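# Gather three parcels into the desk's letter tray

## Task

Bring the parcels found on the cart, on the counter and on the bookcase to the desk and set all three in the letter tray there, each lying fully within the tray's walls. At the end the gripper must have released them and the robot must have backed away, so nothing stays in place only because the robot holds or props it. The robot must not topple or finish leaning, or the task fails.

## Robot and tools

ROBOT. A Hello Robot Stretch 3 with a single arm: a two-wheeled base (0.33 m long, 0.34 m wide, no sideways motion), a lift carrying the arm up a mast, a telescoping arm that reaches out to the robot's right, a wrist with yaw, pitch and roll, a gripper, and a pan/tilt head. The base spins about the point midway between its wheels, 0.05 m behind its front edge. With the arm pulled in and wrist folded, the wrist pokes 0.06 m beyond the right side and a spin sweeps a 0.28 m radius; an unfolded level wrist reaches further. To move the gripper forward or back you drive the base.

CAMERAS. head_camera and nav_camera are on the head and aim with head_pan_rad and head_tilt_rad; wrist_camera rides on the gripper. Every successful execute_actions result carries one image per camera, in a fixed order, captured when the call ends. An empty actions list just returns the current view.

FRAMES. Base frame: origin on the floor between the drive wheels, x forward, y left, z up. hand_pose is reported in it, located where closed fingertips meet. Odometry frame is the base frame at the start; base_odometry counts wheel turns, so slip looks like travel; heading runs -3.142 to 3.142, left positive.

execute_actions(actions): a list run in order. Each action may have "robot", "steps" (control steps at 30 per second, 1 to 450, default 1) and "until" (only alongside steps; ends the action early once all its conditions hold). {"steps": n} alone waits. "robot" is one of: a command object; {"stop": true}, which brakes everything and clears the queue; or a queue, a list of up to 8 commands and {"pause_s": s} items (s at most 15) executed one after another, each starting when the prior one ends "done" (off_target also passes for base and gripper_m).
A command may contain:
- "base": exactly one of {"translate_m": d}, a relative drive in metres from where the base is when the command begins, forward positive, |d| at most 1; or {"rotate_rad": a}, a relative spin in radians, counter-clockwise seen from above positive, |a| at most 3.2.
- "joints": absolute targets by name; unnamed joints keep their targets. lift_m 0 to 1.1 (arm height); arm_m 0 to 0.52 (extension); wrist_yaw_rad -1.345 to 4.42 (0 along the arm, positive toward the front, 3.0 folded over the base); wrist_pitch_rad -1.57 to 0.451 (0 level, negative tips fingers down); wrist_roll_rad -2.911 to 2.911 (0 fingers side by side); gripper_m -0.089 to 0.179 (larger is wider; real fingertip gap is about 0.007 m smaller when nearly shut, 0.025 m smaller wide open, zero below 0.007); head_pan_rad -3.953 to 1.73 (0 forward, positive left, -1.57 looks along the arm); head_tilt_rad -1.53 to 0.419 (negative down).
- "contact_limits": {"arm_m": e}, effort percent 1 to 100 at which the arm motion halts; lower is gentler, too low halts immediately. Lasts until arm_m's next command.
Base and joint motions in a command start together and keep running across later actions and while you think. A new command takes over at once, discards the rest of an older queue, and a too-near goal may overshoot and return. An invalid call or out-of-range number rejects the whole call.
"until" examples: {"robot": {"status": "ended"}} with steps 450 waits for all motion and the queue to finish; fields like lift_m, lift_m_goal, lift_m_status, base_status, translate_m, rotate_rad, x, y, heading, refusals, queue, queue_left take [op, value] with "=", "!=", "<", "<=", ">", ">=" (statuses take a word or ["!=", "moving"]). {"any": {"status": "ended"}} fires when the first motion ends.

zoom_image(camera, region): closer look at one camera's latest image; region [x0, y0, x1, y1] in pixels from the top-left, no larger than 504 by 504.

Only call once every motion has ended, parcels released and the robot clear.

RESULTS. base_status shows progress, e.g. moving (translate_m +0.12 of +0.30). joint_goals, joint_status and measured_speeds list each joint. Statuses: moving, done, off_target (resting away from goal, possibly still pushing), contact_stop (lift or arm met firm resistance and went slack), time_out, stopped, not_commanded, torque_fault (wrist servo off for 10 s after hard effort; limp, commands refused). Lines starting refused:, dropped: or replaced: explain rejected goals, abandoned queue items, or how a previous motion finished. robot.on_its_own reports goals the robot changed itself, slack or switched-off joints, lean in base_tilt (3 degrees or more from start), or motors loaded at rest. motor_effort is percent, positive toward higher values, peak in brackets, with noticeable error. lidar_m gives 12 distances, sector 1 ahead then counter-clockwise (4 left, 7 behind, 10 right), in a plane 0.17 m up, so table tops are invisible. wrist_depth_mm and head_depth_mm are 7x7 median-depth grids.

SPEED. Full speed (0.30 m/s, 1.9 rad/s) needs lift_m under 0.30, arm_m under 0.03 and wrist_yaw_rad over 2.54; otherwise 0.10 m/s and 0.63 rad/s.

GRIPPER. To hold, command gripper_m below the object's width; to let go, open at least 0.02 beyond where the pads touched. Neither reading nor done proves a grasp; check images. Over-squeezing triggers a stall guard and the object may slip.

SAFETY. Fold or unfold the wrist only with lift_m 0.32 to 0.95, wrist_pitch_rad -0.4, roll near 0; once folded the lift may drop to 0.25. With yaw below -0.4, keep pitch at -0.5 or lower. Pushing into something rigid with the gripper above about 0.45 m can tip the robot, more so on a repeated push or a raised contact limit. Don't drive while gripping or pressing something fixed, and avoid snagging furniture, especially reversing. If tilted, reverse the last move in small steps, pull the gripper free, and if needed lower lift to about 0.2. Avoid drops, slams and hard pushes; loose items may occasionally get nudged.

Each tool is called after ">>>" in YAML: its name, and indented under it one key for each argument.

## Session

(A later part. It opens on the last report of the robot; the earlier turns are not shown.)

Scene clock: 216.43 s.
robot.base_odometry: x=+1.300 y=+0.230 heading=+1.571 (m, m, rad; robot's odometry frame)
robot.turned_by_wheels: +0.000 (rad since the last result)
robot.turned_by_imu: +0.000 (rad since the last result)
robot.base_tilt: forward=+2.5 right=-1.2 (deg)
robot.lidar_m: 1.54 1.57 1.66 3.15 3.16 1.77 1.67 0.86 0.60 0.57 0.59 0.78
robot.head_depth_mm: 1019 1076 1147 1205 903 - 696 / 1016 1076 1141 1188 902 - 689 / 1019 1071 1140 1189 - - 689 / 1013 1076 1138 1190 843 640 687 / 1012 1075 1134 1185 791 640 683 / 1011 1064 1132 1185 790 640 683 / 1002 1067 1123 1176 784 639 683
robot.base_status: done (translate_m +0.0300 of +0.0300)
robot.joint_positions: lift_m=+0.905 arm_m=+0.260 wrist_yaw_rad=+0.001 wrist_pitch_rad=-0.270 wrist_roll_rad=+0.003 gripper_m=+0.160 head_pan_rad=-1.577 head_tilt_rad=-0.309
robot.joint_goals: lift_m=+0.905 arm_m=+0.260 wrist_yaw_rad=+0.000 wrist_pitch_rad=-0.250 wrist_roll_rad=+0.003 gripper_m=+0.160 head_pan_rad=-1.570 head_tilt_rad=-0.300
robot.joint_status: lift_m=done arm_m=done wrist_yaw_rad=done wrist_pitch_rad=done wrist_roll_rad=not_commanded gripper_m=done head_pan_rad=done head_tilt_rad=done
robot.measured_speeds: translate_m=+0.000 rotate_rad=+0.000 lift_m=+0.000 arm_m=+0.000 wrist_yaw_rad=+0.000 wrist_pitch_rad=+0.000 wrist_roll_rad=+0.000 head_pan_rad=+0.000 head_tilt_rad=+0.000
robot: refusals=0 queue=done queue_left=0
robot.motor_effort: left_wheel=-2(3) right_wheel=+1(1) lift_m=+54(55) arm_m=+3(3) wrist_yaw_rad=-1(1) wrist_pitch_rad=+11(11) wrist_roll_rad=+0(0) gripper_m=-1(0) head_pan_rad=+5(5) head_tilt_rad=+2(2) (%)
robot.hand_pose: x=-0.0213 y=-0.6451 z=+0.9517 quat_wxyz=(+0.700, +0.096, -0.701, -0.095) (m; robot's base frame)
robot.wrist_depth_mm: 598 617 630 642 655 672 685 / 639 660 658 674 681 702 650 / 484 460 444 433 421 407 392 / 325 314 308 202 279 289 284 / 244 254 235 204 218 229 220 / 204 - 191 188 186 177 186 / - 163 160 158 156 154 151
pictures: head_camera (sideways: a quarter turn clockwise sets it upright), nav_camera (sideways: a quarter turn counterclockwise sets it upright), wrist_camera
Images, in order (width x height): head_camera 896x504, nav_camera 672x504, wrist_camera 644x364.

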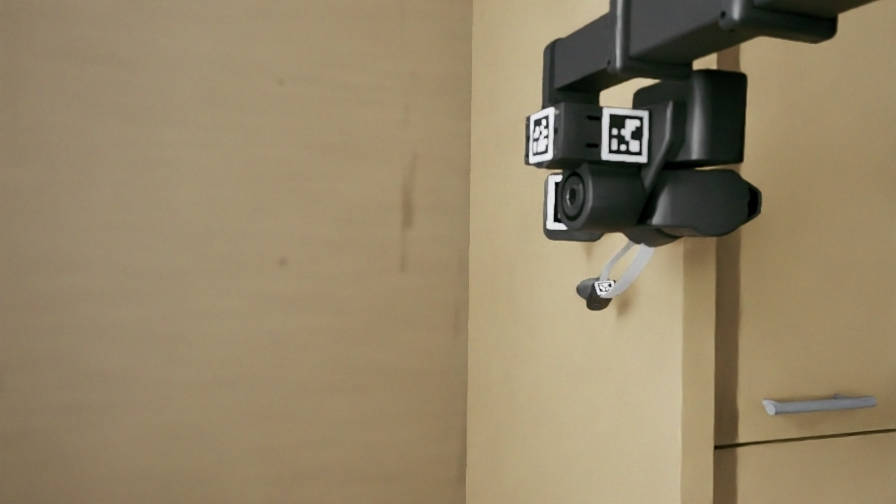

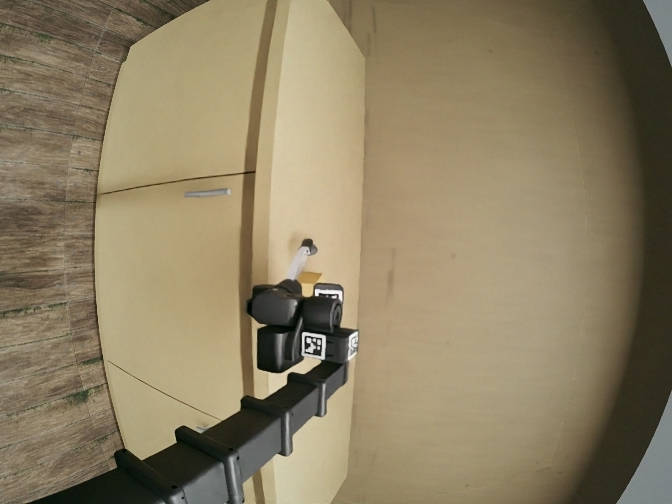

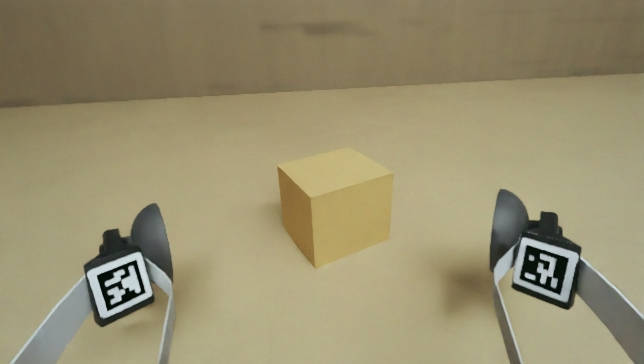

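>>> execute_actions:
  actions:
    - {"robot": {"joints": {"lift_m": 0.885, "arm_m": 0.33}}, "steps": 450, "until": {"robot": {"status": "ended"}}}

Scene clock: 227.47 s.
robot.base_odometry: x=+1.300 y=+0.230 heading=+1.571 (m, m, rad; robot's odometry frame)
robot.turned_by_wheels: +0.000 (rad since the last result)
robot.turned_by_imu: +0.000 (rad since the last result)
robot.base_tilt: forward=+2.5 right=-1.1 (deg)
robot.lidar_m: 1.54 1.57 1.66 3.15 3.16 1.77 1.67 0.86 0.61 0.57 0.59 0.78
robot.head_depth_mm: 1017 1076 1149 1197 877 - 699 / 1018 1078 1139 1192 - 642 687 / 1019 1069 1137 1186 - 649 686 / 1015 1073 1138 1184 836 642 685 / 1006 1073 1136 1182 789 641 684 / 1007 1065 1138 1177 787 641 685 / 1008 1066 1131 1179 781 640 682
robot.base_status: done (translate_m +0.0300 of +0.0300)
robot.joint_positions: lift_m=+0.885 arm_m=+0.330 wrist_yaw_rad=+0.001 wrist_pitch_rad=-0.270 wrist_roll_rad=+0.003 gripper_m=+0.160 head_pan_rad=-1.577 head_tilt_rad=-0.309
robot.joint_goals: lift_m=+0.885 arm_m=+0.330 wrist_yaw_rad=+0.000 wrist_pitch_rad=-0.250 wrist_roll_rad=+0.003 gripper_m=+0.160 head_pan_rad=-1.570 head_tilt_rad=-0.300
robot.joint_status: lift_m=done arm_m=done wrist_yaw_rad=done wrist_pitch_rad=done wrist_roll_rad=not_commanded gripper_m=done head_pan_rad=done head_tilt_rad=done
robot.measured_speeds: translate_m=+0.000 rotate_rad=+0.000 lift_m=+0.000 arm_m=+0.000 wrist_yaw_rad=+0.000 wrist_pitch_rad=+0.000 wrist_roll_rad=+0.000 head_pan_rad=+0.000 head_tilt_rad=+0.000
robot: refusals=0 queue=done queue_left=0
robot.motor_effort: left_wheel=-3(3) right_wheel=+1(1) lift_m=+32(54) arm_m=+2(0) wrist_yaw_rad=-2(1) wrist_pitch_rad=+11(11) wrist_roll_rad=+0(0) gripper_m=+0(0) head_pan_rad=+4(4) head_tilt_rad=+3(2) (%)
robot.hand_pose: x=-0.0213 y=-0.7151 z=+0.9324 quat_wxyz=(+0.700, +0.096, -0.701, -0.095) (m; robot's base frame)
robot.wrist_depth_mm: 543 548 567 576 596 601 604 / 579 590 602 602 614 584 562 / 407 395 386 368 359 345 340 / 279 272 264 150 250 248 242 / 209 217 202 118 128 197 189 / 171 - 163 120 143 152 160 / - 139 137 131 134 132 131
pictures: head_camera (sideways: a quarter turn clockwise sets it upright), nav_camera (sideways: a quarter turn counterclockwise sets it upright), wrist_camera
Images, in order (width x height): head_camera 896x504, nav_camera 672x504, wrist_camera 644x364.

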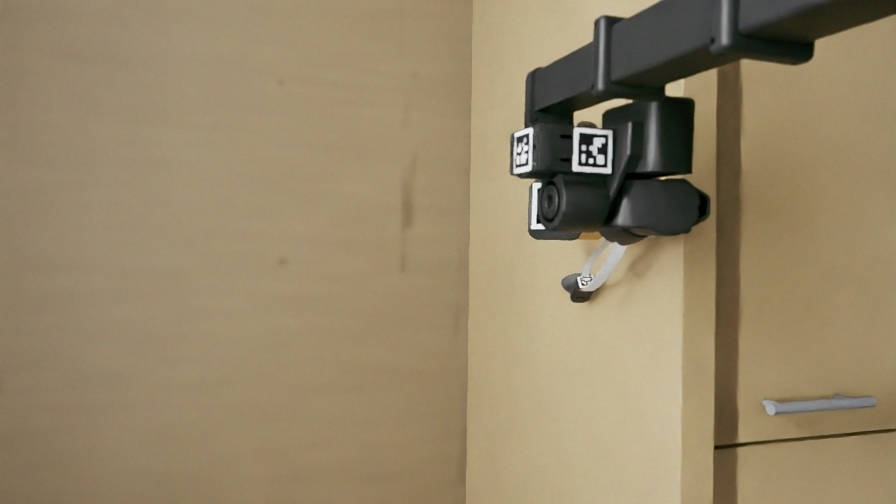

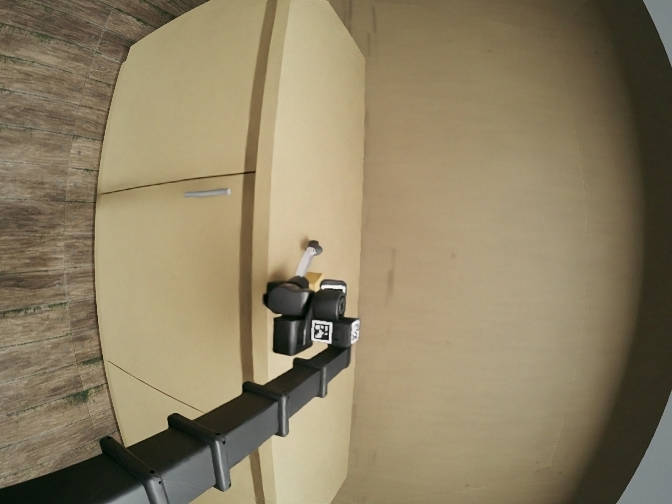

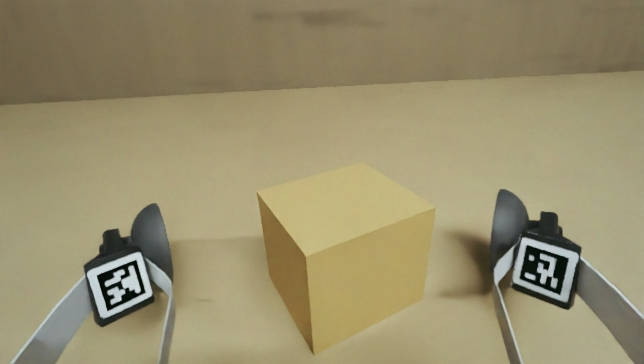

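>>> execute_actions:
  actions:
    - {"robot": [{"joints": {"lift_m": 0.877}}, {"joints": {"gripper_m": 0.03}}], "steps": 450, "until": {"robot": {"status": "ended"}}}

Scene clock: 236.37 s.
robot.base_odometry: x=+1.300 y=+0.230 heading=+1.571 (m, m, rad; robot's odometry frame)
robot.turned_by_wheels: +0.000 (rad since the last result)
robot.turned_by_imu: +0.000 (rad since the last result)
robot.base_tilt: forward=+2.6 right=-1.1 (deg)
robot.lidar_m: 1.54 1.57 1.66 3.15 3.16 1.76 1.66 0.86 0.60 0.58 0.59 0.78
robot.head_depth_mm: 1018 1078 1146 1195 851 - 706 / 1018 1074 1146 1194 - 652 686 / 1017 1079 1135 1194 - 650 685 / 1017 1068 1130 1192 837 646 686 / 1015 1068 1135 1190 793 641 683 / 1014 1063 1127 1182 784 642 684 / 1002 1067 1124 1175 785 638 684
robot.base_status: done (translate_m +0.0300 of +0.0300)
robot.joint_positions: lift_m=+0.877 arm_m=+0.330 wrist_yaw_rad=-0.007 wrist_pitch_rad=-0.245 wrist_roll_rad=+0.003 gripper_m=+0.031 head_pan_rad=-1.577 head_tilt_rad=-0.309
robot.joint_goals: lift_m=+0.877 arm_m=+0.330 wrist_yaw_rad=+0.000 wrist_pitch_rad=-0.250 wrist_roll_rad=+0.003 gripper_m=+0.030 head_pan_rad=-1.570 head_tilt_rad=-0.300
robot.joint_status: lift_m=done arm_m=done wrist_yaw_rad=done wrist_pitch_rad=done wrist_roll_rad=not_commanded gripper_m=done head_pan_rad=done head_tilt_rad=done
robot.measured_speeds: translate_m=+0.000 rotate_rad=+0.000 lift_m=+0.000 arm_m=+0.000 wrist_yaw_rad=+0.000 wrist_pitch_rad=+0.000 wrist_roll_rad=+0.000 head_pan_rad=+0.000 head_tilt_rad=+0.000
robot: refusals=0 queue=done queue_left=0
robot.motor_effort: left_wheel=-6(6) right_wheel=+4(3) lift_m=+28(31) arm_m=+2(3) wrist_yaw_rad=+7(7) wrist_pitch_rad=-3(11) wrist_roll_rad=+0(0) gripper_m=-16(94) head_pan_rad=+5(5) head_tilt_rad=+4(4) (%)
robot.hand_pose: x=-0.0233 y=-0.7174 z=+0.9306 quat_wxyz=(+0.701, +0.084, -0.703, -0.090) (m; robot's base frame)
robot.wrist_depth_mm: 540 557 558 580 590 604 629 / 574 582 601 610 625 627 639 / 434 419 398 389 369 359 348 / 282 275 269 146 253 249 244 / 208 204 202 118 127 191 188 / 166 164 150 126 144 154 152 / 138 136 135 132 132 130 128
pictures: head_camera (sideways: a quarter turn clockwise sets it upright), nav_camera (sideways: a quarter turn counterclockwise sets it upright), wrist_camera
Images, in order (width x height): head_camera 896x504, nav_camera 672x504, wrist_camera 644x364.

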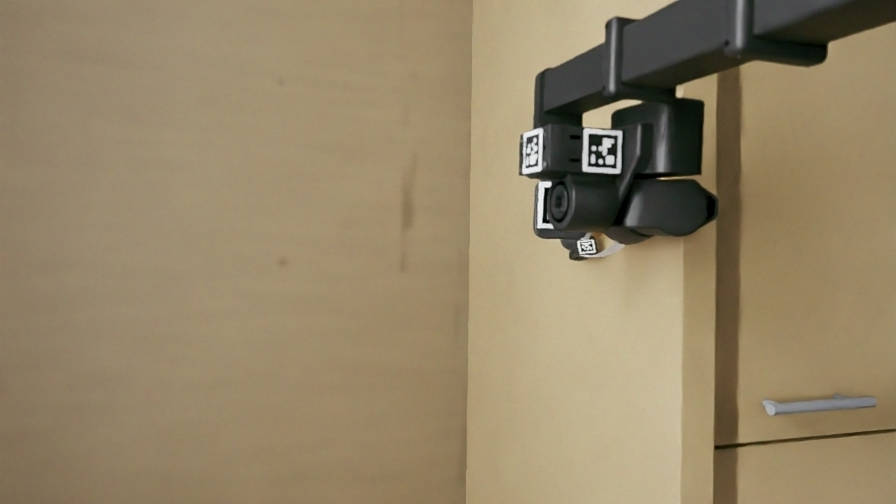

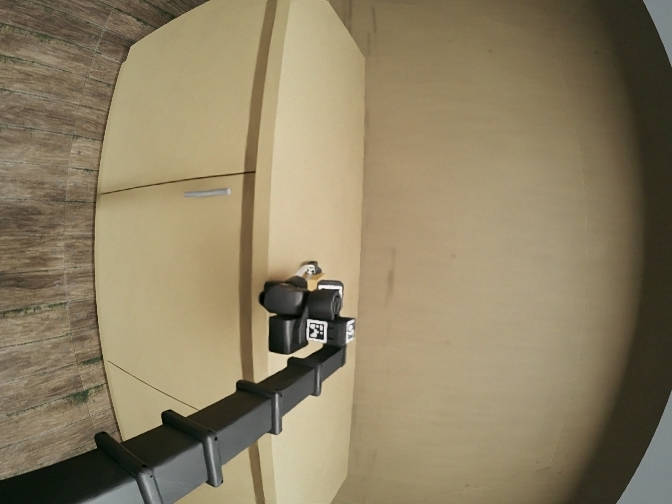

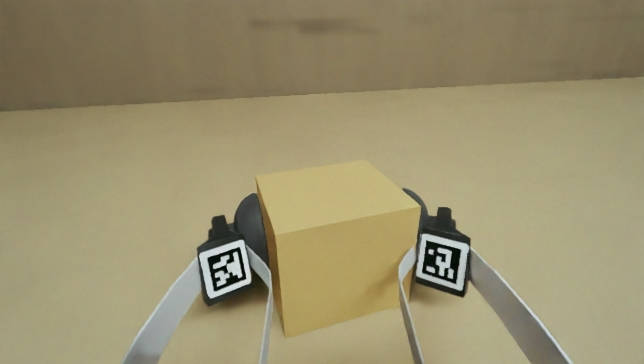

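>>> execute_actions:
  actions:
    - {"robot": {"joints": {"lift_m": 0.95}}, "steps": 450, "until": {"robot": {"status": "ended"}}}

Scene clock: 242.37 s.
robot.base_odometry: x=+1.300 y=+0.230 heading=+1.571 (m, m, rad; robot's odometry frame)
robot.turned_by_wheels: +0.000 (rad since the last result)
robot.turned_by_imu: +0.000 (rad since the last result)
robot.base_tilt: forward=+2.6 right=-1.1 (deg)
robot.lidar_m: 1.54 1.57 1.66 3.15 3.16 1.76 1.67 0.86 0.61 0.57 0.59 0.78
robot.head_depth_mm: 1019 1082 1140 1207 - 646 690 / 1026 1076 1140 1187 719 642 687 / 1020 1075 1142 1194 - 644 687 / 1012 1072 1137 1186 752 641 686 / 1013 1068 1130 1181 794 641 685 / 1005 1067 1130 1184 789 640 685 / 1006 1061 1134 1173 782 639 685
robot.base_status: done (translate_m +0.0300 of +0.0300)
robot.joint_positions: lift_m=+0.950 arm_m=+0.330 wrist_yaw_rad=-0.002 wrist_pitch_rad=-0.271 wrist_roll_rad=+0.003 gripper_m=+0.031 head_pan_rad=-1.577 head_tilt_rad=-0.309
robot.joint_goals: lift_m=+0.950 arm_m=+0.330 wrist_yaw_rad=+0.000 wrist_pitch_rad=-0.250 wrist_roll_rad=+0.003 gripper_m=+0.030 head_pan_rad=-1.570 head_tilt_rad=-0.300
robot.joint_status: lift_m=done arm_m=done wrist_yaw_rad=done wrist_pitch_rad=done wrist_roll_rad=not_commanded gripper_m=done head_pan_rad=done head_tilt_rad=done
robot.measured_speeds: translate_m=+0.000 rotate_rad=+0.000 lift_m=+0.000 arm_m=+0.000 wrist_yaw_rad=+0.000 wrist_pitch_rad=+0.000 wrist_roll_rad=+0.000 head_pan_rad=+0.000 head_tilt_rad=+0.000
robot: refusals=0 queue=done queue_left=0
robot.motor_effort: left_wheel=-4(6) right_wheel=+1(3) lift_m=+55(56) arm_m=+3(3) wrist_yaw_rad=+2(6) wrist_pitch_rad=+12(12) wrist_roll_rad=+0(0) gripper_m=-14(16) head_pan_rad=+4(4) head_tilt_rad=+3(3) (%)
robot.hand_pose: x=-0.0220 y=-0.7150 z=+0.9964 quat_wxyz=(+0.700, +0.095, -0.701, -0.097) (m; robot's base frame)
robot.wrist_depth_mm: 540 551 562 572 592 603 615 / 573 589 604 620 633 656 662 / 605 621 581 558 548 538 518 / 427 416 409 147 388 382 372 / 321 314 312 119 128 297 290 / 258 256 234 127 142 241 237 / 216 214 211 201 206 204 200
pictures: head_camera (sideways: a quarter turn clockwise sets it upright), nav_camera (sideways: a quarter turn counterclockwise sets it upright), wrist_camera
Images, in order (width x height): head_camera 896x504, nav_camera 672x504, wrist_camera 644x364.

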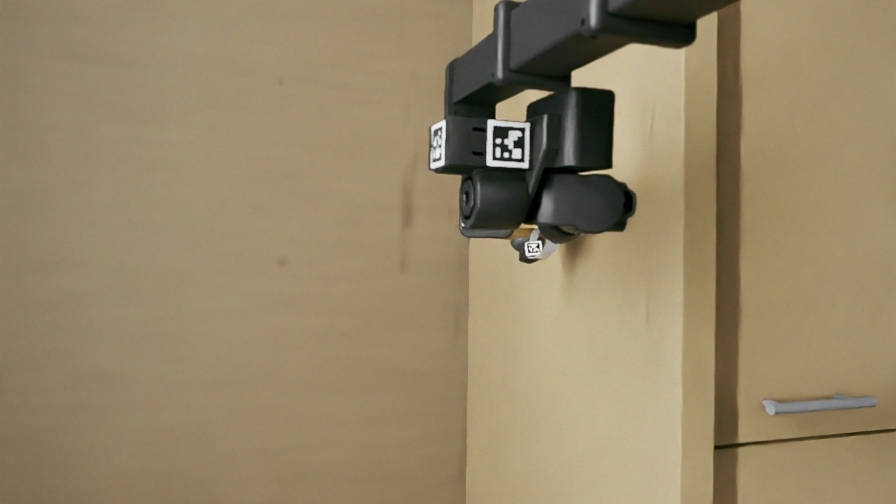

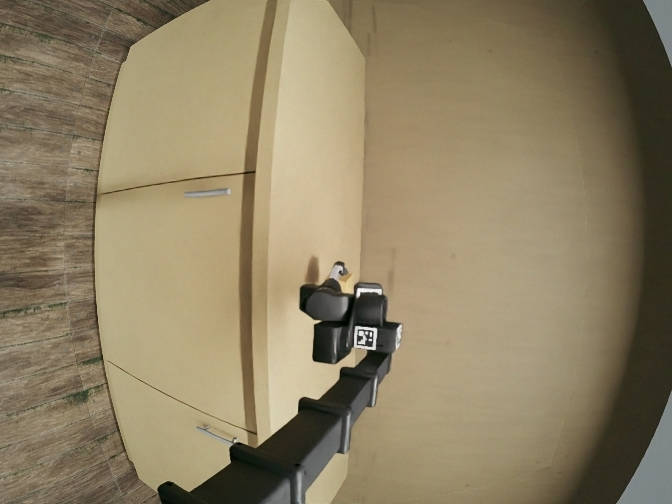

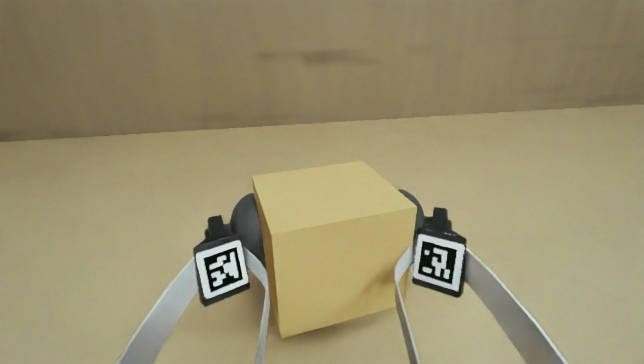

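>>> execute_actions:
  actions:
    - {"robot": {"joints": {"arm_m": 0.0, "wrist_pitch_rad": -0.4}}, "steps": 300, "until": {"robot": {"arm_m": ["<", 0.06]}}}
    - {"robot": {"base": {"rotate_rad": 1.843}, "joints": {"wrist_yaw_rad": 2.9, "lift_m": 0.40}}, "steps": 300, "until": {"robot": {"base_status": ["!=", "moving"]}}}
    - {"robot": {"base": {"translate_m": 1.0}}, "steps": 300, "until": {"robot": {"wrist_yaw_rad": [">", 2.8]}}}
    - {"robot": {"joints": {"lift_m": 0.285}}, "steps": 450, "until": {"robot": {"x": ["<", 0.433]}}}
    - {"robot": {"base": {"translate_m": 1.0}}, "steps": 450, "until": {"robot": {"x": ["<", -0.434]}}}
    - {"robot": {"base": {"translate_m": 0.754}}, "steps": 450, "until": {"robot": {"x": ["<", -0.819]}}}
    - {"robot": {"joints": {"lift_m": 1.0}}, "steps": 300, "until": {"robot": {"lift_m": [">", 0.34]}}}
    - {"robot": {"joints": {"wrist_yaw_rad": 0.0}}, "steps": 300, "until": {"robot": {"base_status": ["!=", "moving"]}}}
    - {"robot": {"base": {"rotate_rad": 1.37}}, "steps": 450, "until": {"robot": {"status": "ended"}}}

Scene clock: 384.67 s.
robot.base_odometry: x=-1.161 y=-0.456 heading=-1.500 (m, m, rad; robot's odometry frame)
robot.turned_by_wheels: +3.213 (rad since the last result)
robot.turned_by_imu: +3.188 (rad since the last result)
robot.base_tilt: forward=+2.5 right=-1.3 (deg)
robot.lidar_m: 1.63 1.73 2.12 3.04 2.89 1.89 2.10 1.31 1.09 0.61 1.12 1.57
robot.head_depth_mm: 880 931 982 1024 718 517 404 / 887 932 991 1034 715 495 401 / 891 942 1004 1047 677 497 404 / 900 952 1007 1047 712 516 402 / 908 959 1011 1067 712 512 401 / 913 966 1027 1092 1132 512 401 / 915 967 1032 1097 1180 1235 400
robot.base_status: done (rotate_rad +1.3697 of +1.3700)
robot.joint_positions: lift_m=+0.892 arm_m=+0.001 wrist_yaw_rad=-0.010 wrist_pitch_rad=-0.586 wrist_roll_rad=-0.002 gripper_m=+0.031 head_pan_rad=-1.577 head_tilt_rad=-0.309
robot.joint_goals: lift_m=+0.892 arm_m=+0.000 wrist_yaw_rad=+0.000 wrist_pitch_rad=-0.400 wrist_roll_rad=-0.002 gripper_m=+0.030 head_pan_rad=-1.570 head_tilt_rad=-0.300
robot.joint_status: lift_m=contact_stop arm_m=done wrist_yaw_rad=done wrist_pitch_rad=done wrist_roll_rad=not_commanded gripper_m=done head_pan_rad=done head_tilt_rad=done
robot.measured_speeds: translate_m=+0.000 rotate_rad=+0.000 lift_m=-0.005 arm_m=+0.000 wrist_yaw_rad=+0.010 wrist_pitch_rad=+0.024 wrist_roll_rad=+0.000 head_pan_rad=+0.000 head_tilt_rad=+0.000
robot: refusals=0 queue=done queue_left=0
robot.on_its_own: lift_m is slack since a contact_stop, until your next command for it (your +1.000 is given up)
robot.motor_effort: left_wheel=-5(13) right_wheel=+6(7) lift_m=+51(88) arm_m=+0(2) wrist_yaw_rad=+8(12) wrist_pitch_rad=+100(100) wrist_roll_rad=+3(25) gripper_m=-15(16) head_pan_rad=+5(5) head_tilt_rad=+3(3) (%)
robot.hand_pose: x=-0.0235 y=-0.3458 z=+0.8688 quat_wxyz=(+0.677, +0.201, -0.677, -0.207) (m; robot's base frame)
robot.wrist_depth_mm: 143 140 138 134 132 119 122 / 110 109 107 105 104 102 101 / 90 89 88 87 86 85 84 / - 75 74 74 73 72 71 / - 65 64 64 63 63 62 / - 57 57 56 56 55 55 / - 60 60 61 62 63 64
pictures: head_camera (sideways: a quarter turn clockwise sets it upright), nav_camera (sideways: a quarter turn counterclockwise sets it upright), wrist_camera
Images, in order (width x height): head_camera 896x504, nav_camera 672x504, wrist_camera 644x364.

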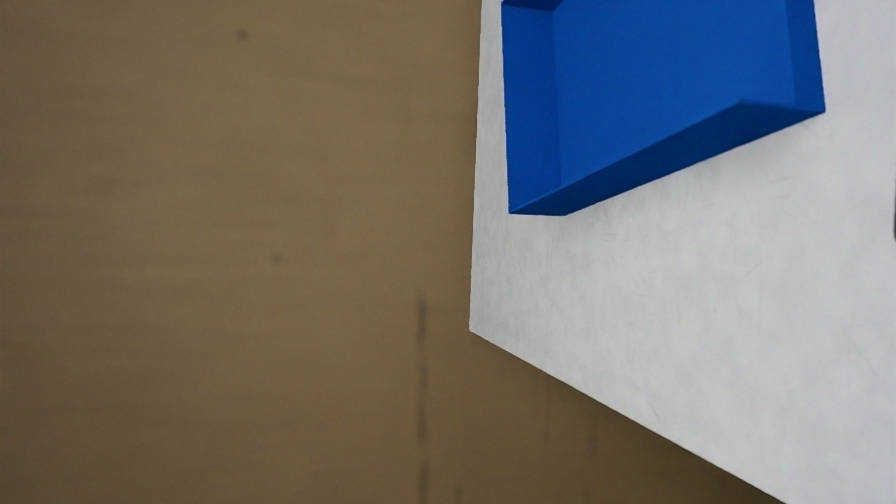

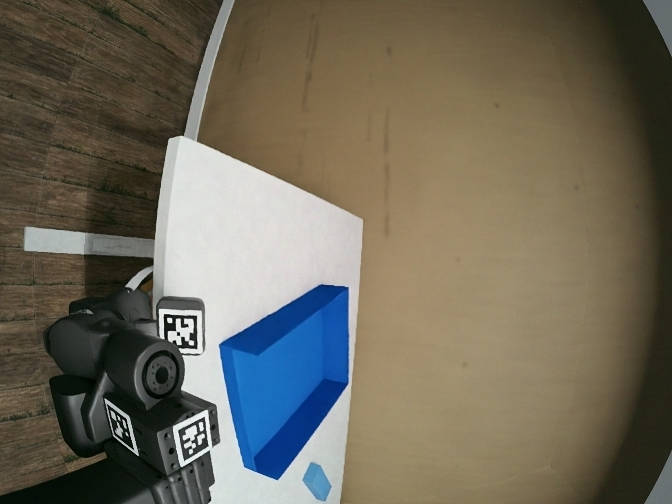

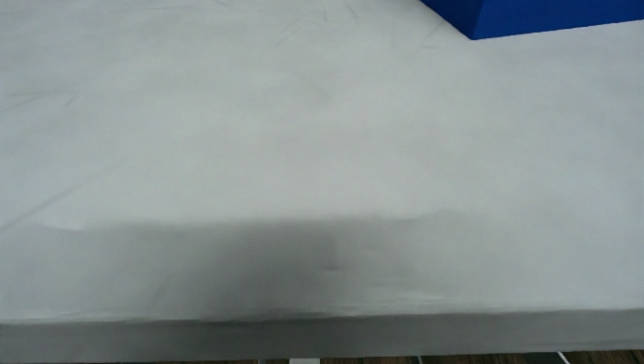

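>>> execute_actions:
  actions:
    - {"robot": {"joints": {"lift_m": 0.78}}, "steps": 200, "until": {"robot": {"status": "ended"}}}

Scene clock: 400.77 s.
robot.base_odometry: x=-1.161 y=-0.456 heading=-1.500 (m, m, rad; robot's odometry frame)
robot.turned_by_wheels: +0.000 (rad since the last result)
robot.turned_by_imu: +0.001 (rad since the last result)
robot.base_tilt: forward=+2.5 right=-1.2 (deg)
robot.lidar_m: 1.63 1.73 2.11 3.03 2.90 1.89 2.10 1.31 1.10 0.61 1.12 1.56
robot.head_depth_mm: 881 926 982 1027 719 516 405 / 884 933 990 1032 716 494 401 / 891 943 999 1039 678 495 403 / 896 952 1012 1053 715 513 402 / 906 959 1015 1067 709 513 401 / 912 964 1021 1087 1133 511 401 / 919 969 1034 1103 1169 1233 399
robot.base_status: done (rotate_rad +1.3699 of +1.3700)
robot.joint_positions: lift_m=+0.780 arm_m=+0.001 wrist_yaw_rad=+0.000 wrist_pitch_rad=-0.424 wrist_roll_rad=-0.001 gripper_m=+0.031 head_pan_rad=-1.577 head_tilt_rad=-0.309
robot.joint_goals: lift_m=+0.780 arm_m=+0.000 wrist_yaw_rad=+0.000 wrist_pitch_rad=-0.400 wrist_roll_rad=-0.001 gripper_m=+0.030 head_pan_rad=-1.570 head_tilt_rad=-0.300
robot.joint_status: lift_m=done arm_m=done wrist_yaw_rad=done wrist_pitch_rad=done wrist_roll_rad=not_commanded gripper_m=done head_pan_rad=done head_tilt_rad=done
robot.measured_speeds: translate_m=+0.000 rotate_rad=+0.000 lift_m=+0.000 arm_m=+0.000 wrist_yaw_rad=+0.000 wrist_pitch_rad=+0.000 wrist_roll_rad=+0.000 head_pan_rad=+0.000 head_tilt_rad=+0.000
robot: refusals=0 queue=done queue_left=0
robot.motor_effort: left_wheel=-2(5) right_wheel=+0(5) lift_m=+32(50) arm_m=+0(0) wrist_yaw_rad=+0(8) wrist_pitch_rad=+13(100) wrist_roll_rad=+3(3) gripper_m=-15(14) head_pan_rad=+5(5) head_tilt_rad=+2(2) (%)
robot.hand_pose: x=-0.0216 y=-0.3692 z=+0.7916 quat_wxyz=(+0.692, +0.149, -0.691, -0.149) (m; robot's base frame)
robot.wrist_depth_mm: 774 766 729 778 764 764 764 / 834 842 832 834 829 835 844 / 940 961 919 919 935 925 919 / - - - 147 - - - / - - - 119 127 - - / - - - 127 142 - - / 966 965 944 877 944 939 941
pictures: head_camera (sideways: a quarter turn clockwise sets it upright), nav_camera (sideways: a quarter turn counterclockwise sets it upright), wrist_camera
Images, in order (width x height): head_camera 896x504, nav_camera 672x504, wrist_camera 644x364.

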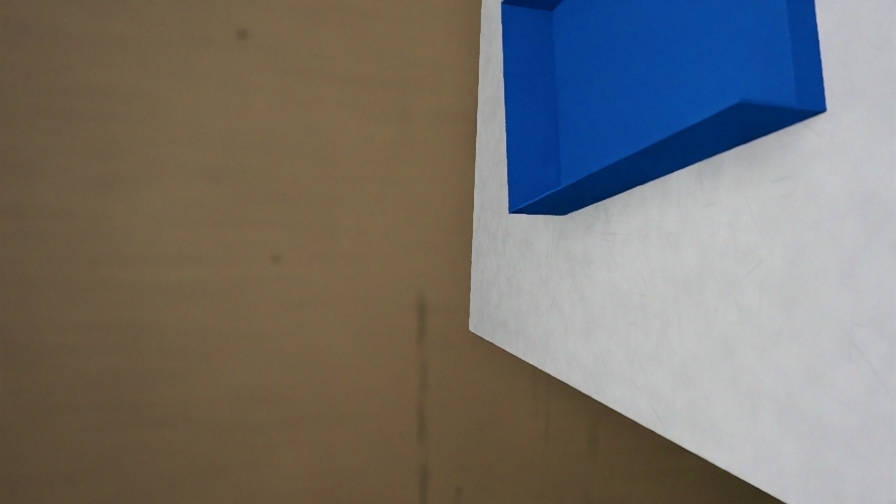

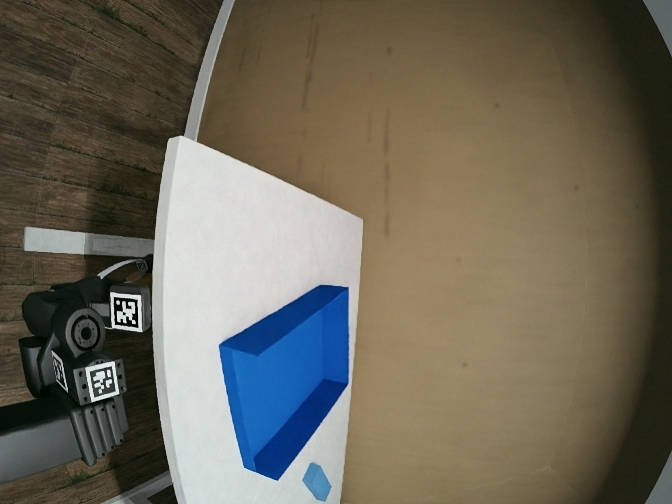

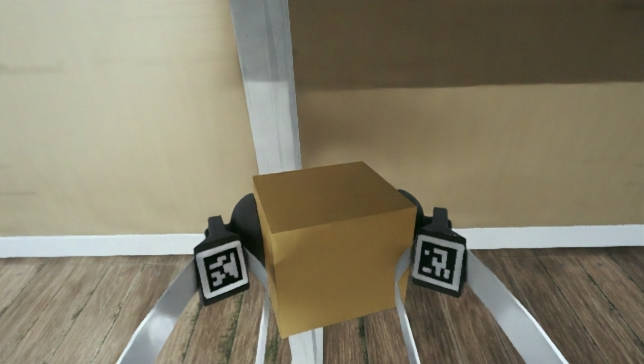

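>>> execute_actions:
  actions:
    - {"robot": {"joints": {"wrist_yaw_rad": 1.57}}, "steps": 300, "until": {"robot": {"wrist_yaw_rad": [">", 1.35]}}}
    - {"robot": {"base": {"translate_m": -0.21}, "joints": {"lift_m": 1.08}}, "steps": 450, "until": {"robot": {"status": "ended"}}}
    - {"robot": {"joints": {"wrist_yaw_rad": 0.0, "wrist_pitch_rad": -0.27, "head_tilt_rad": -0.6}}, "steps": 450, "until": {"robot": {"status": "ended"}}}

Scene clock: 439.27 s.
robot.base_odometry: x=-1.176 y=-0.247 heading=-1.500 (m, m, rad; robot's odometry frame)
robot.turned_by_wheels: +0.000 (rad since the last result)
robot.turned_by_imu: +0.000 (rad since the last result)
robot.base_tilt: forward=+2.5 right=-1.1 (deg)
robot.lidar_m: 1.84 1.95 2.24 3.05 2.61 1.69 1.89 1.13 1.09 1.06 0.65 1.55
robot.head_depth_mm: 828 - - - - - 1216 / 837 - - - - - 1198 / 848 - - - - - 1216 / 872 948 835 579 460 391 1217 / 877 968 749 602 453 391 1205 / 885 979 816 582 452 402 1160 / 895 985 858 604 467 401 1211
robot.base_status: done (translate_m -0.2100 of -0.2100)
robot.joint_positions: lift_m=+1.080 arm_m=+0.001 wrist_yaw_rad=+0.002 wrist_pitch_rad=-0.296 wrist_roll_rad=-0.001 gripper_m=+0.031 head_pan_rad=-1.577 head_tilt_rad=-0.592
robot.joint_goals: lift_m=+1.080 arm_m=+0.000 wrist_yaw_rad=+0.000 wrist_pitch_rad=-0.270 wrist_roll_rad=-0.001 gripper_m=+0.030 head_pan_rad=-1.570 head_tilt_rad=-0.600
robot.joint_status: lift_m=done arm_m=done wrist_yaw_rad=done wrist_pitch_rad=done wrist_roll_rad=not_commanded gripper_m=done head_pan_rad=done head_tilt_rad=done
robot.measured_speeds: translate_m=+0.000 rotate_rad=+0.000 lift_m=+0.000 arm_m=+0.000 wrist_yaw_rad=+0.000 wrist_pitch_rad=+0.000 wrist_roll_rad=+0.000 head_pan_rad=+0.000 head_tilt_rad=+0.000
robot: refusals=0 queue=done queue_left=0
robot.motor_effort: left_wheel=-1(9) right_wheel=+1(1) lift_m=+55(57) arm_m=+0(0) wrist_yaw_rad=-2(2) wrist_pitch_rad=+14(15) wrist_roll_rad=+3(2) gripper_m=-15(14) head_pan_rad=+5(4) head_tilt_rad=-2(18) (%)
robot.hand_pose: x=-0.0210 y=-0.3837 z=+1.1206 quat_wxyz=(+0.700, +0.105, -0.699, -0.104) (m; robot's base frame)
robot.wrist_depth_mm: 756 758 747 752 734 751 733 / 806 811 812 805 794 793 794 / 877 869 814 795 777 752 719 / 980 591 533 147 554 509 529 / 486 429 444 119 128 427 417 / 372 356 339 127 142 352 348 / 313 285 305 292 288 297 296
pictures: head_camera (sideways: a quarter turn clockwise sets it upright), nav_camera (sideways: a quarter turn counterclockwise sets it upright), wrist_camera
Images, in order (width x height): head_camera 896x504, nav_camera 672x504, wrist_camera 644x364.

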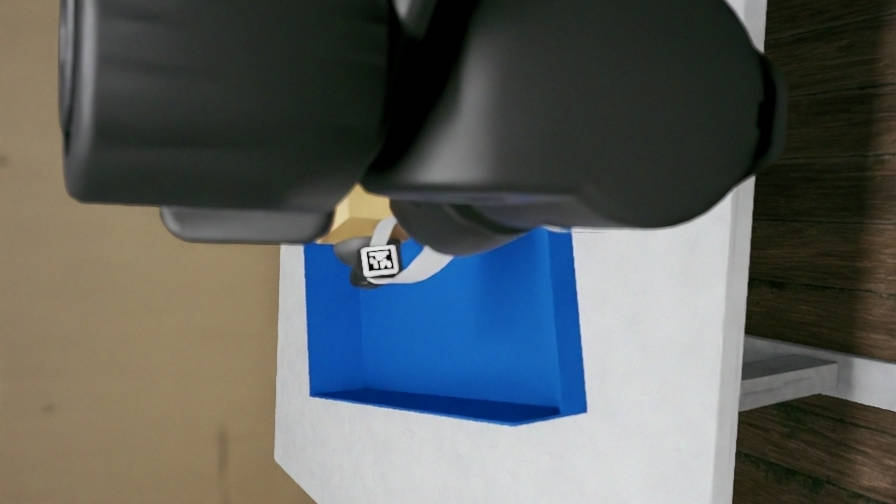

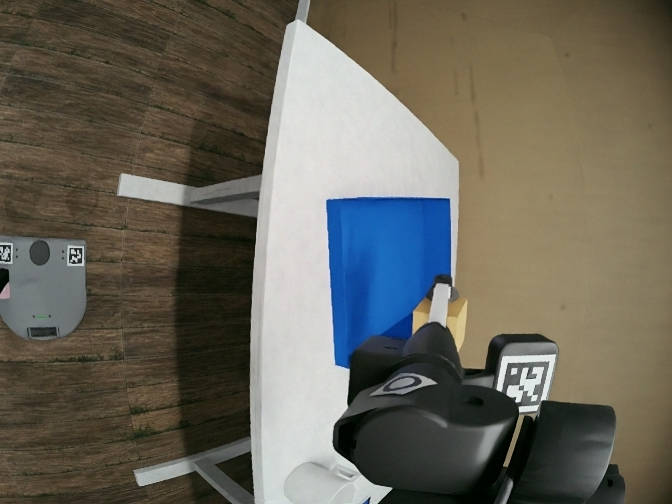

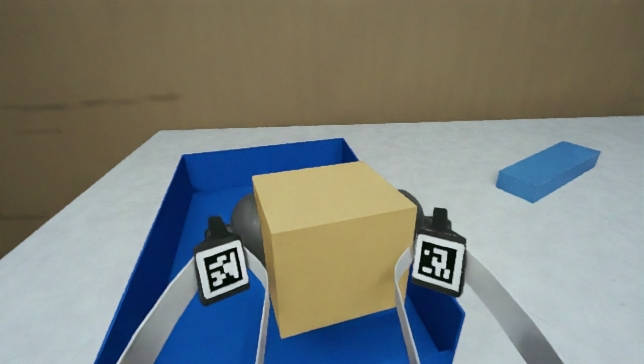

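>>> execute_actions:
  actions:
    - {"robot": {"base": {"translate_m": 0.105}, "joints": {"arm_m": 0.23, "wrist_pitch_rad": -0.45}}, "steps": 450, "until": {"robot": {"status": "ended"}}}
    - {"robot": {"joints": {"lift_m": 1.0}}, "steps": 300, "until": {"robot": {"status": "ended"}}}

Scene clock: 474.93 s.
robot.base_odometry: x=-1.168 y=-0.352 heading=-1.500 (m, m, rad; robot's odometry frame)
robot.turned_by_wheels: +0.000 (rad since the last result)
robot.turned_by_imu: +0.001 (rad since the last result)
robot.base_tilt: forward=+2.5 right=-1.1 (deg)
robot.lidar_m: 1.74 1.84 2.16 3.04 2.75 1.79 2.00 1.22 1.10 0.62 0.63 1.56
robot.head_depth_mm: 855 920 820 579 465 382 1210 / 860 915 - 581 456 392 1218 / 866 945 - 558 454 392 1215 / 873 967 740 578 453 391 1211 / 881 974 865 607 468 402 1151 / 884 981 863 606 469 402 1207 / 893 990 1090 606 465 401 1199
robot.base_status: done (translate_m +0.1050 of +0.1050)
robot.joint_positions: lift_m=+1.000 arm_m=+0.230 wrist_yaw_rad=+0.001 wrist_pitch_rad=-0.470 wrist_roll_rad=-0.001 gripper_m=+0.031 head_pan_rad=-1.577 head_tilt_rad=-0.592
robot.joint_goals: lift_m=+1.000 arm_m=+0.230 wrist_yaw_rad=+0.000 wrist_pitch_rad=-0.450 wrist_roll_rad=-0.001 gripper_m=+0.030 head_pan_rad=-1.570 head_tilt_rad=-0.600
robot.joint_status: lift_m=done arm_m=done wrist_yaw_rad=done wrist_pitch_rad=done wrist_roll_rad=not_commanded gripper_m=done head_pan_rad=done head_tilt_rad=done
robot.measured_speeds: translate_m=+0.000 rotate_rad=+0.000 lift_m=+0.000 arm_m=+0.000 wrist_yaw_rad=+0.000 wrist_pitch_rad=+0.000 wrist_roll_rad=+0.000 head_pan_rad=+0.000 head_tilt_rad=+0.000
robot: refusals=0 queue=done queue_left=0
robot.motor_effort: left_wheel=-2(5) right_wheel=+0(3) lift_m=+32(54) arm_m=+3(2) wrist_yaw_rad=-1(2) wrist_pitch_rad=+11(14) wrist_roll_rad=+3(2) gripper_m=-14(15) head_pan_rad=+5(5) head_tilt_rad=-2(3) (%)
robot.hand_pose: x=-0.0214 y=-0.5922 z=+1.0015 quat_wxyz=(+0.688, +0.165, -0.687, -0.165) (m; robot's base frame)
robot.wrist_depth_mm: 557 552 562 557 556 549 544 / 617 476 470 452 291 385 423 / 518 357 277 294 307 268 298 / 288 275 267 146 268 255 197 / 239 198 221 118 128 223 203 / 206 148 189 127 141 193 189 / 179 124 175 167 171 169 167
pictures: head_camera (sideways: a quarter turn clockwise sets it upright), nav_camera (sideways: a quarter turn counterclockwise sets it upright), wrist_camera
Images, in order (width x height): head_camera 896x504, nav_camera 672x504, wrist_camera 644x364.

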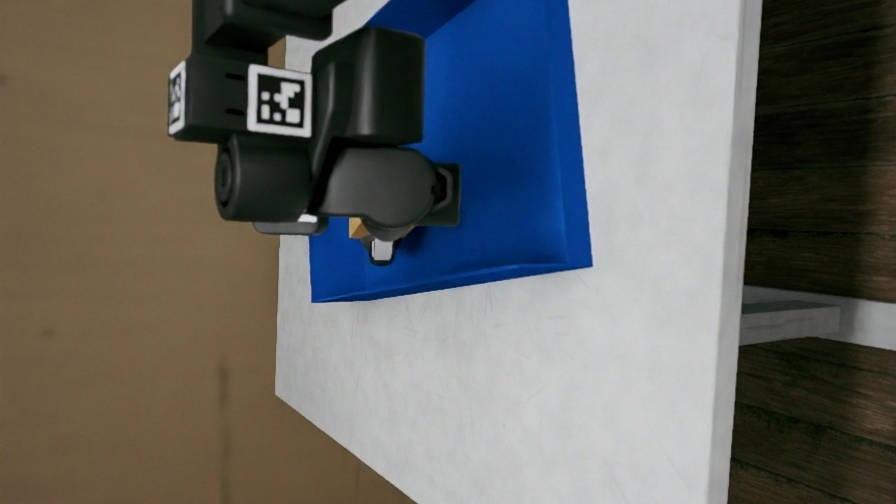

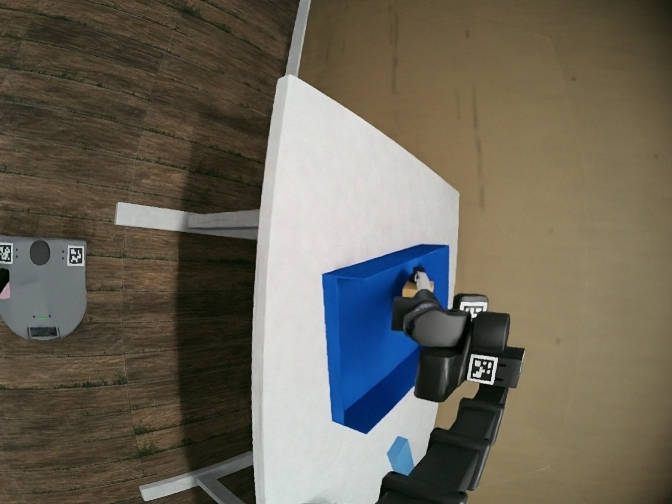

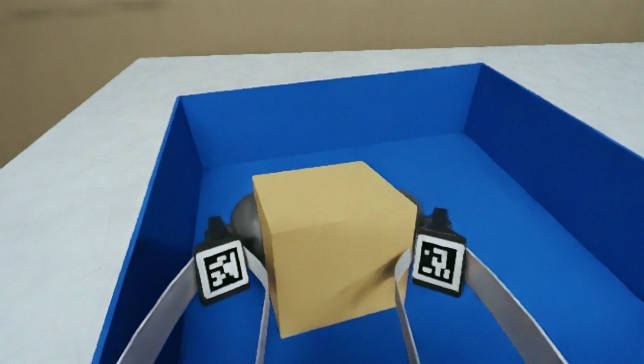

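>>> execute_actions:
  actions:
    - {"robot": {"joints": {"arm_m": 0.31, "lift_m": 0.978}}, "steps": 300, "until": {"robot": {"status": "ended"}}}

Scene clock: 490.60 s.
robot.base_odometry: x=-1.168 y=-0.352 heading=-1.500 (m, m, rad; robot's odometry frame)
robot.turned_by_wheels: +0.000 (rad since the last result)
robot.turned_by_imu: +0.000 (rad since the last result)
robot.base_tilt: forward=+2.5 right=-1.2 (deg)
robot.lidar_m: 1.74 1.84 2.17 3.05 2.75 1.79 2.00 1.22 1.09 0.62 0.63 1.56
robot.head_depth_mm: 853 927 - 582 465 382 1216 / 863 920 - 607 454 392 1218 / 866 941 - 578 454 392 1212 / 870 965 744 580 454 391 1207 / 884 968 865 607 468 402 1147 / 888 986 861 603 467 402 1211 / 893 994 1085 605 466 401 1207
robot.base_status: done (translate_m +0.1050 of +0.1050)
robot.joint_positions: lift_m=+0.978 arm_m=+0.310 wrist_yaw_rad=+0.001 wrist_pitch_rad=-0.470 wrist_roll_rad=-0.001 gripper_m=+0.031 head_pan_rad=-1.577 head_tilt_rad=-0.592
robot.joint_goals: lift_m=+0.978 arm_m=+0.310 wrist_yaw_rad=+0.000 wrist_pitch_rad=-0.450 wrist_roll_rad=-0.001 gripper_m=+0.030 head_pan_rad=-1.570 head_tilt_rad=-0.600
robot.joint_status: lift_m=done arm_m=done wrist_yaw_rad=done wrist_pitch_rad=done wrist_roll_rad=not_commanded gripper_m=done head_pan_rad=done head_tilt_rad=done
robot.measured_speeds: translate_m=+0.000 rotate_rad=+0.000 lift_m=+0.000 arm_m=+0.000 wrist_yaw_rad=+0.000 wrist_pitch_rad=+0.000 wrist_roll_rad=+0.000 head_pan_rad=+0.000 head_tilt_rad=+0.000
robot: refusals=0 queue=done queue_left=0
robot.motor_effort: left_wheel=-2(2) right_wheel=+1(0) lift_m=+32(33) arm_m=+3(1) wrist_yaw_rad=-1(1) wrist_pitch_rad=+11(11) wrist_roll_rad=+3(3) gripper_m=-15(15) head_pan_rad=+5(4) head_tilt_rad=-3(3) (%)
robot.hand_pose: x=-0.0214 y=-0.6721 z=+0.9795 quat_wxyz=(+0.688, +0.165, -0.687, -0.165) (m; robot's base frame)
robot.wrist_depth_mm: 477 480 482 478 478 477 468 / 520 417 404 392 389 215 373 / 315 185 190 202 216 226 180 / 251 184 207 147 227 227 183 / 128 173 201 119 128 195 181 / 115 154 164 127 142 168 165 / 111 144 151 145 148 147 146
pictures: head_camera (sideways: a quarter turn clockwise sets it upright), nav_camera (sideways: a quarter turn counterclockwise sets it upright), wrist_camera
Images, in order (width x height): head_camera 896x504, nav_camera 672x504, wrist_camera 644x364.

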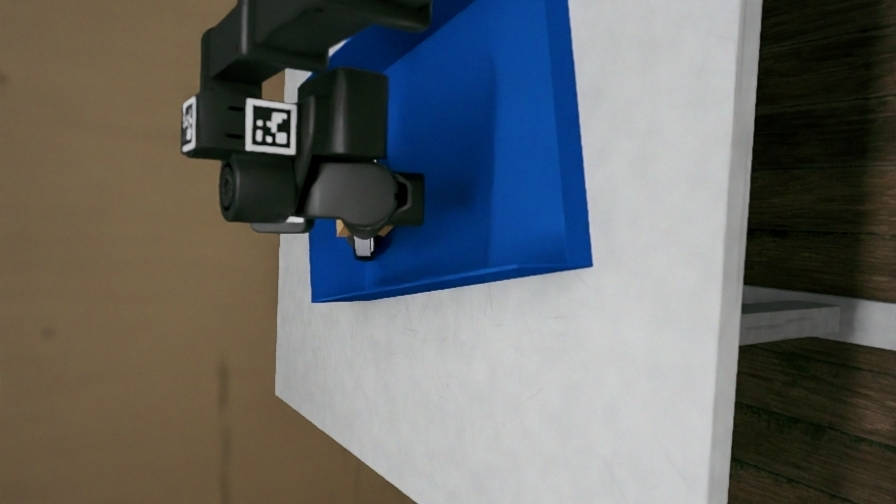

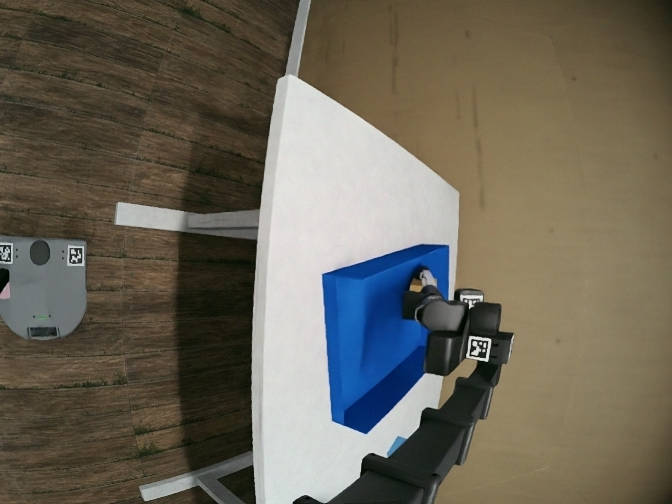

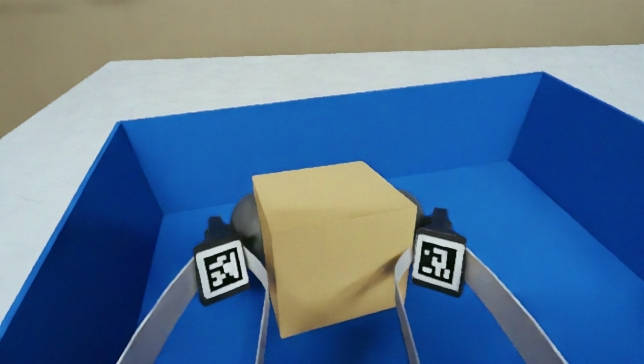

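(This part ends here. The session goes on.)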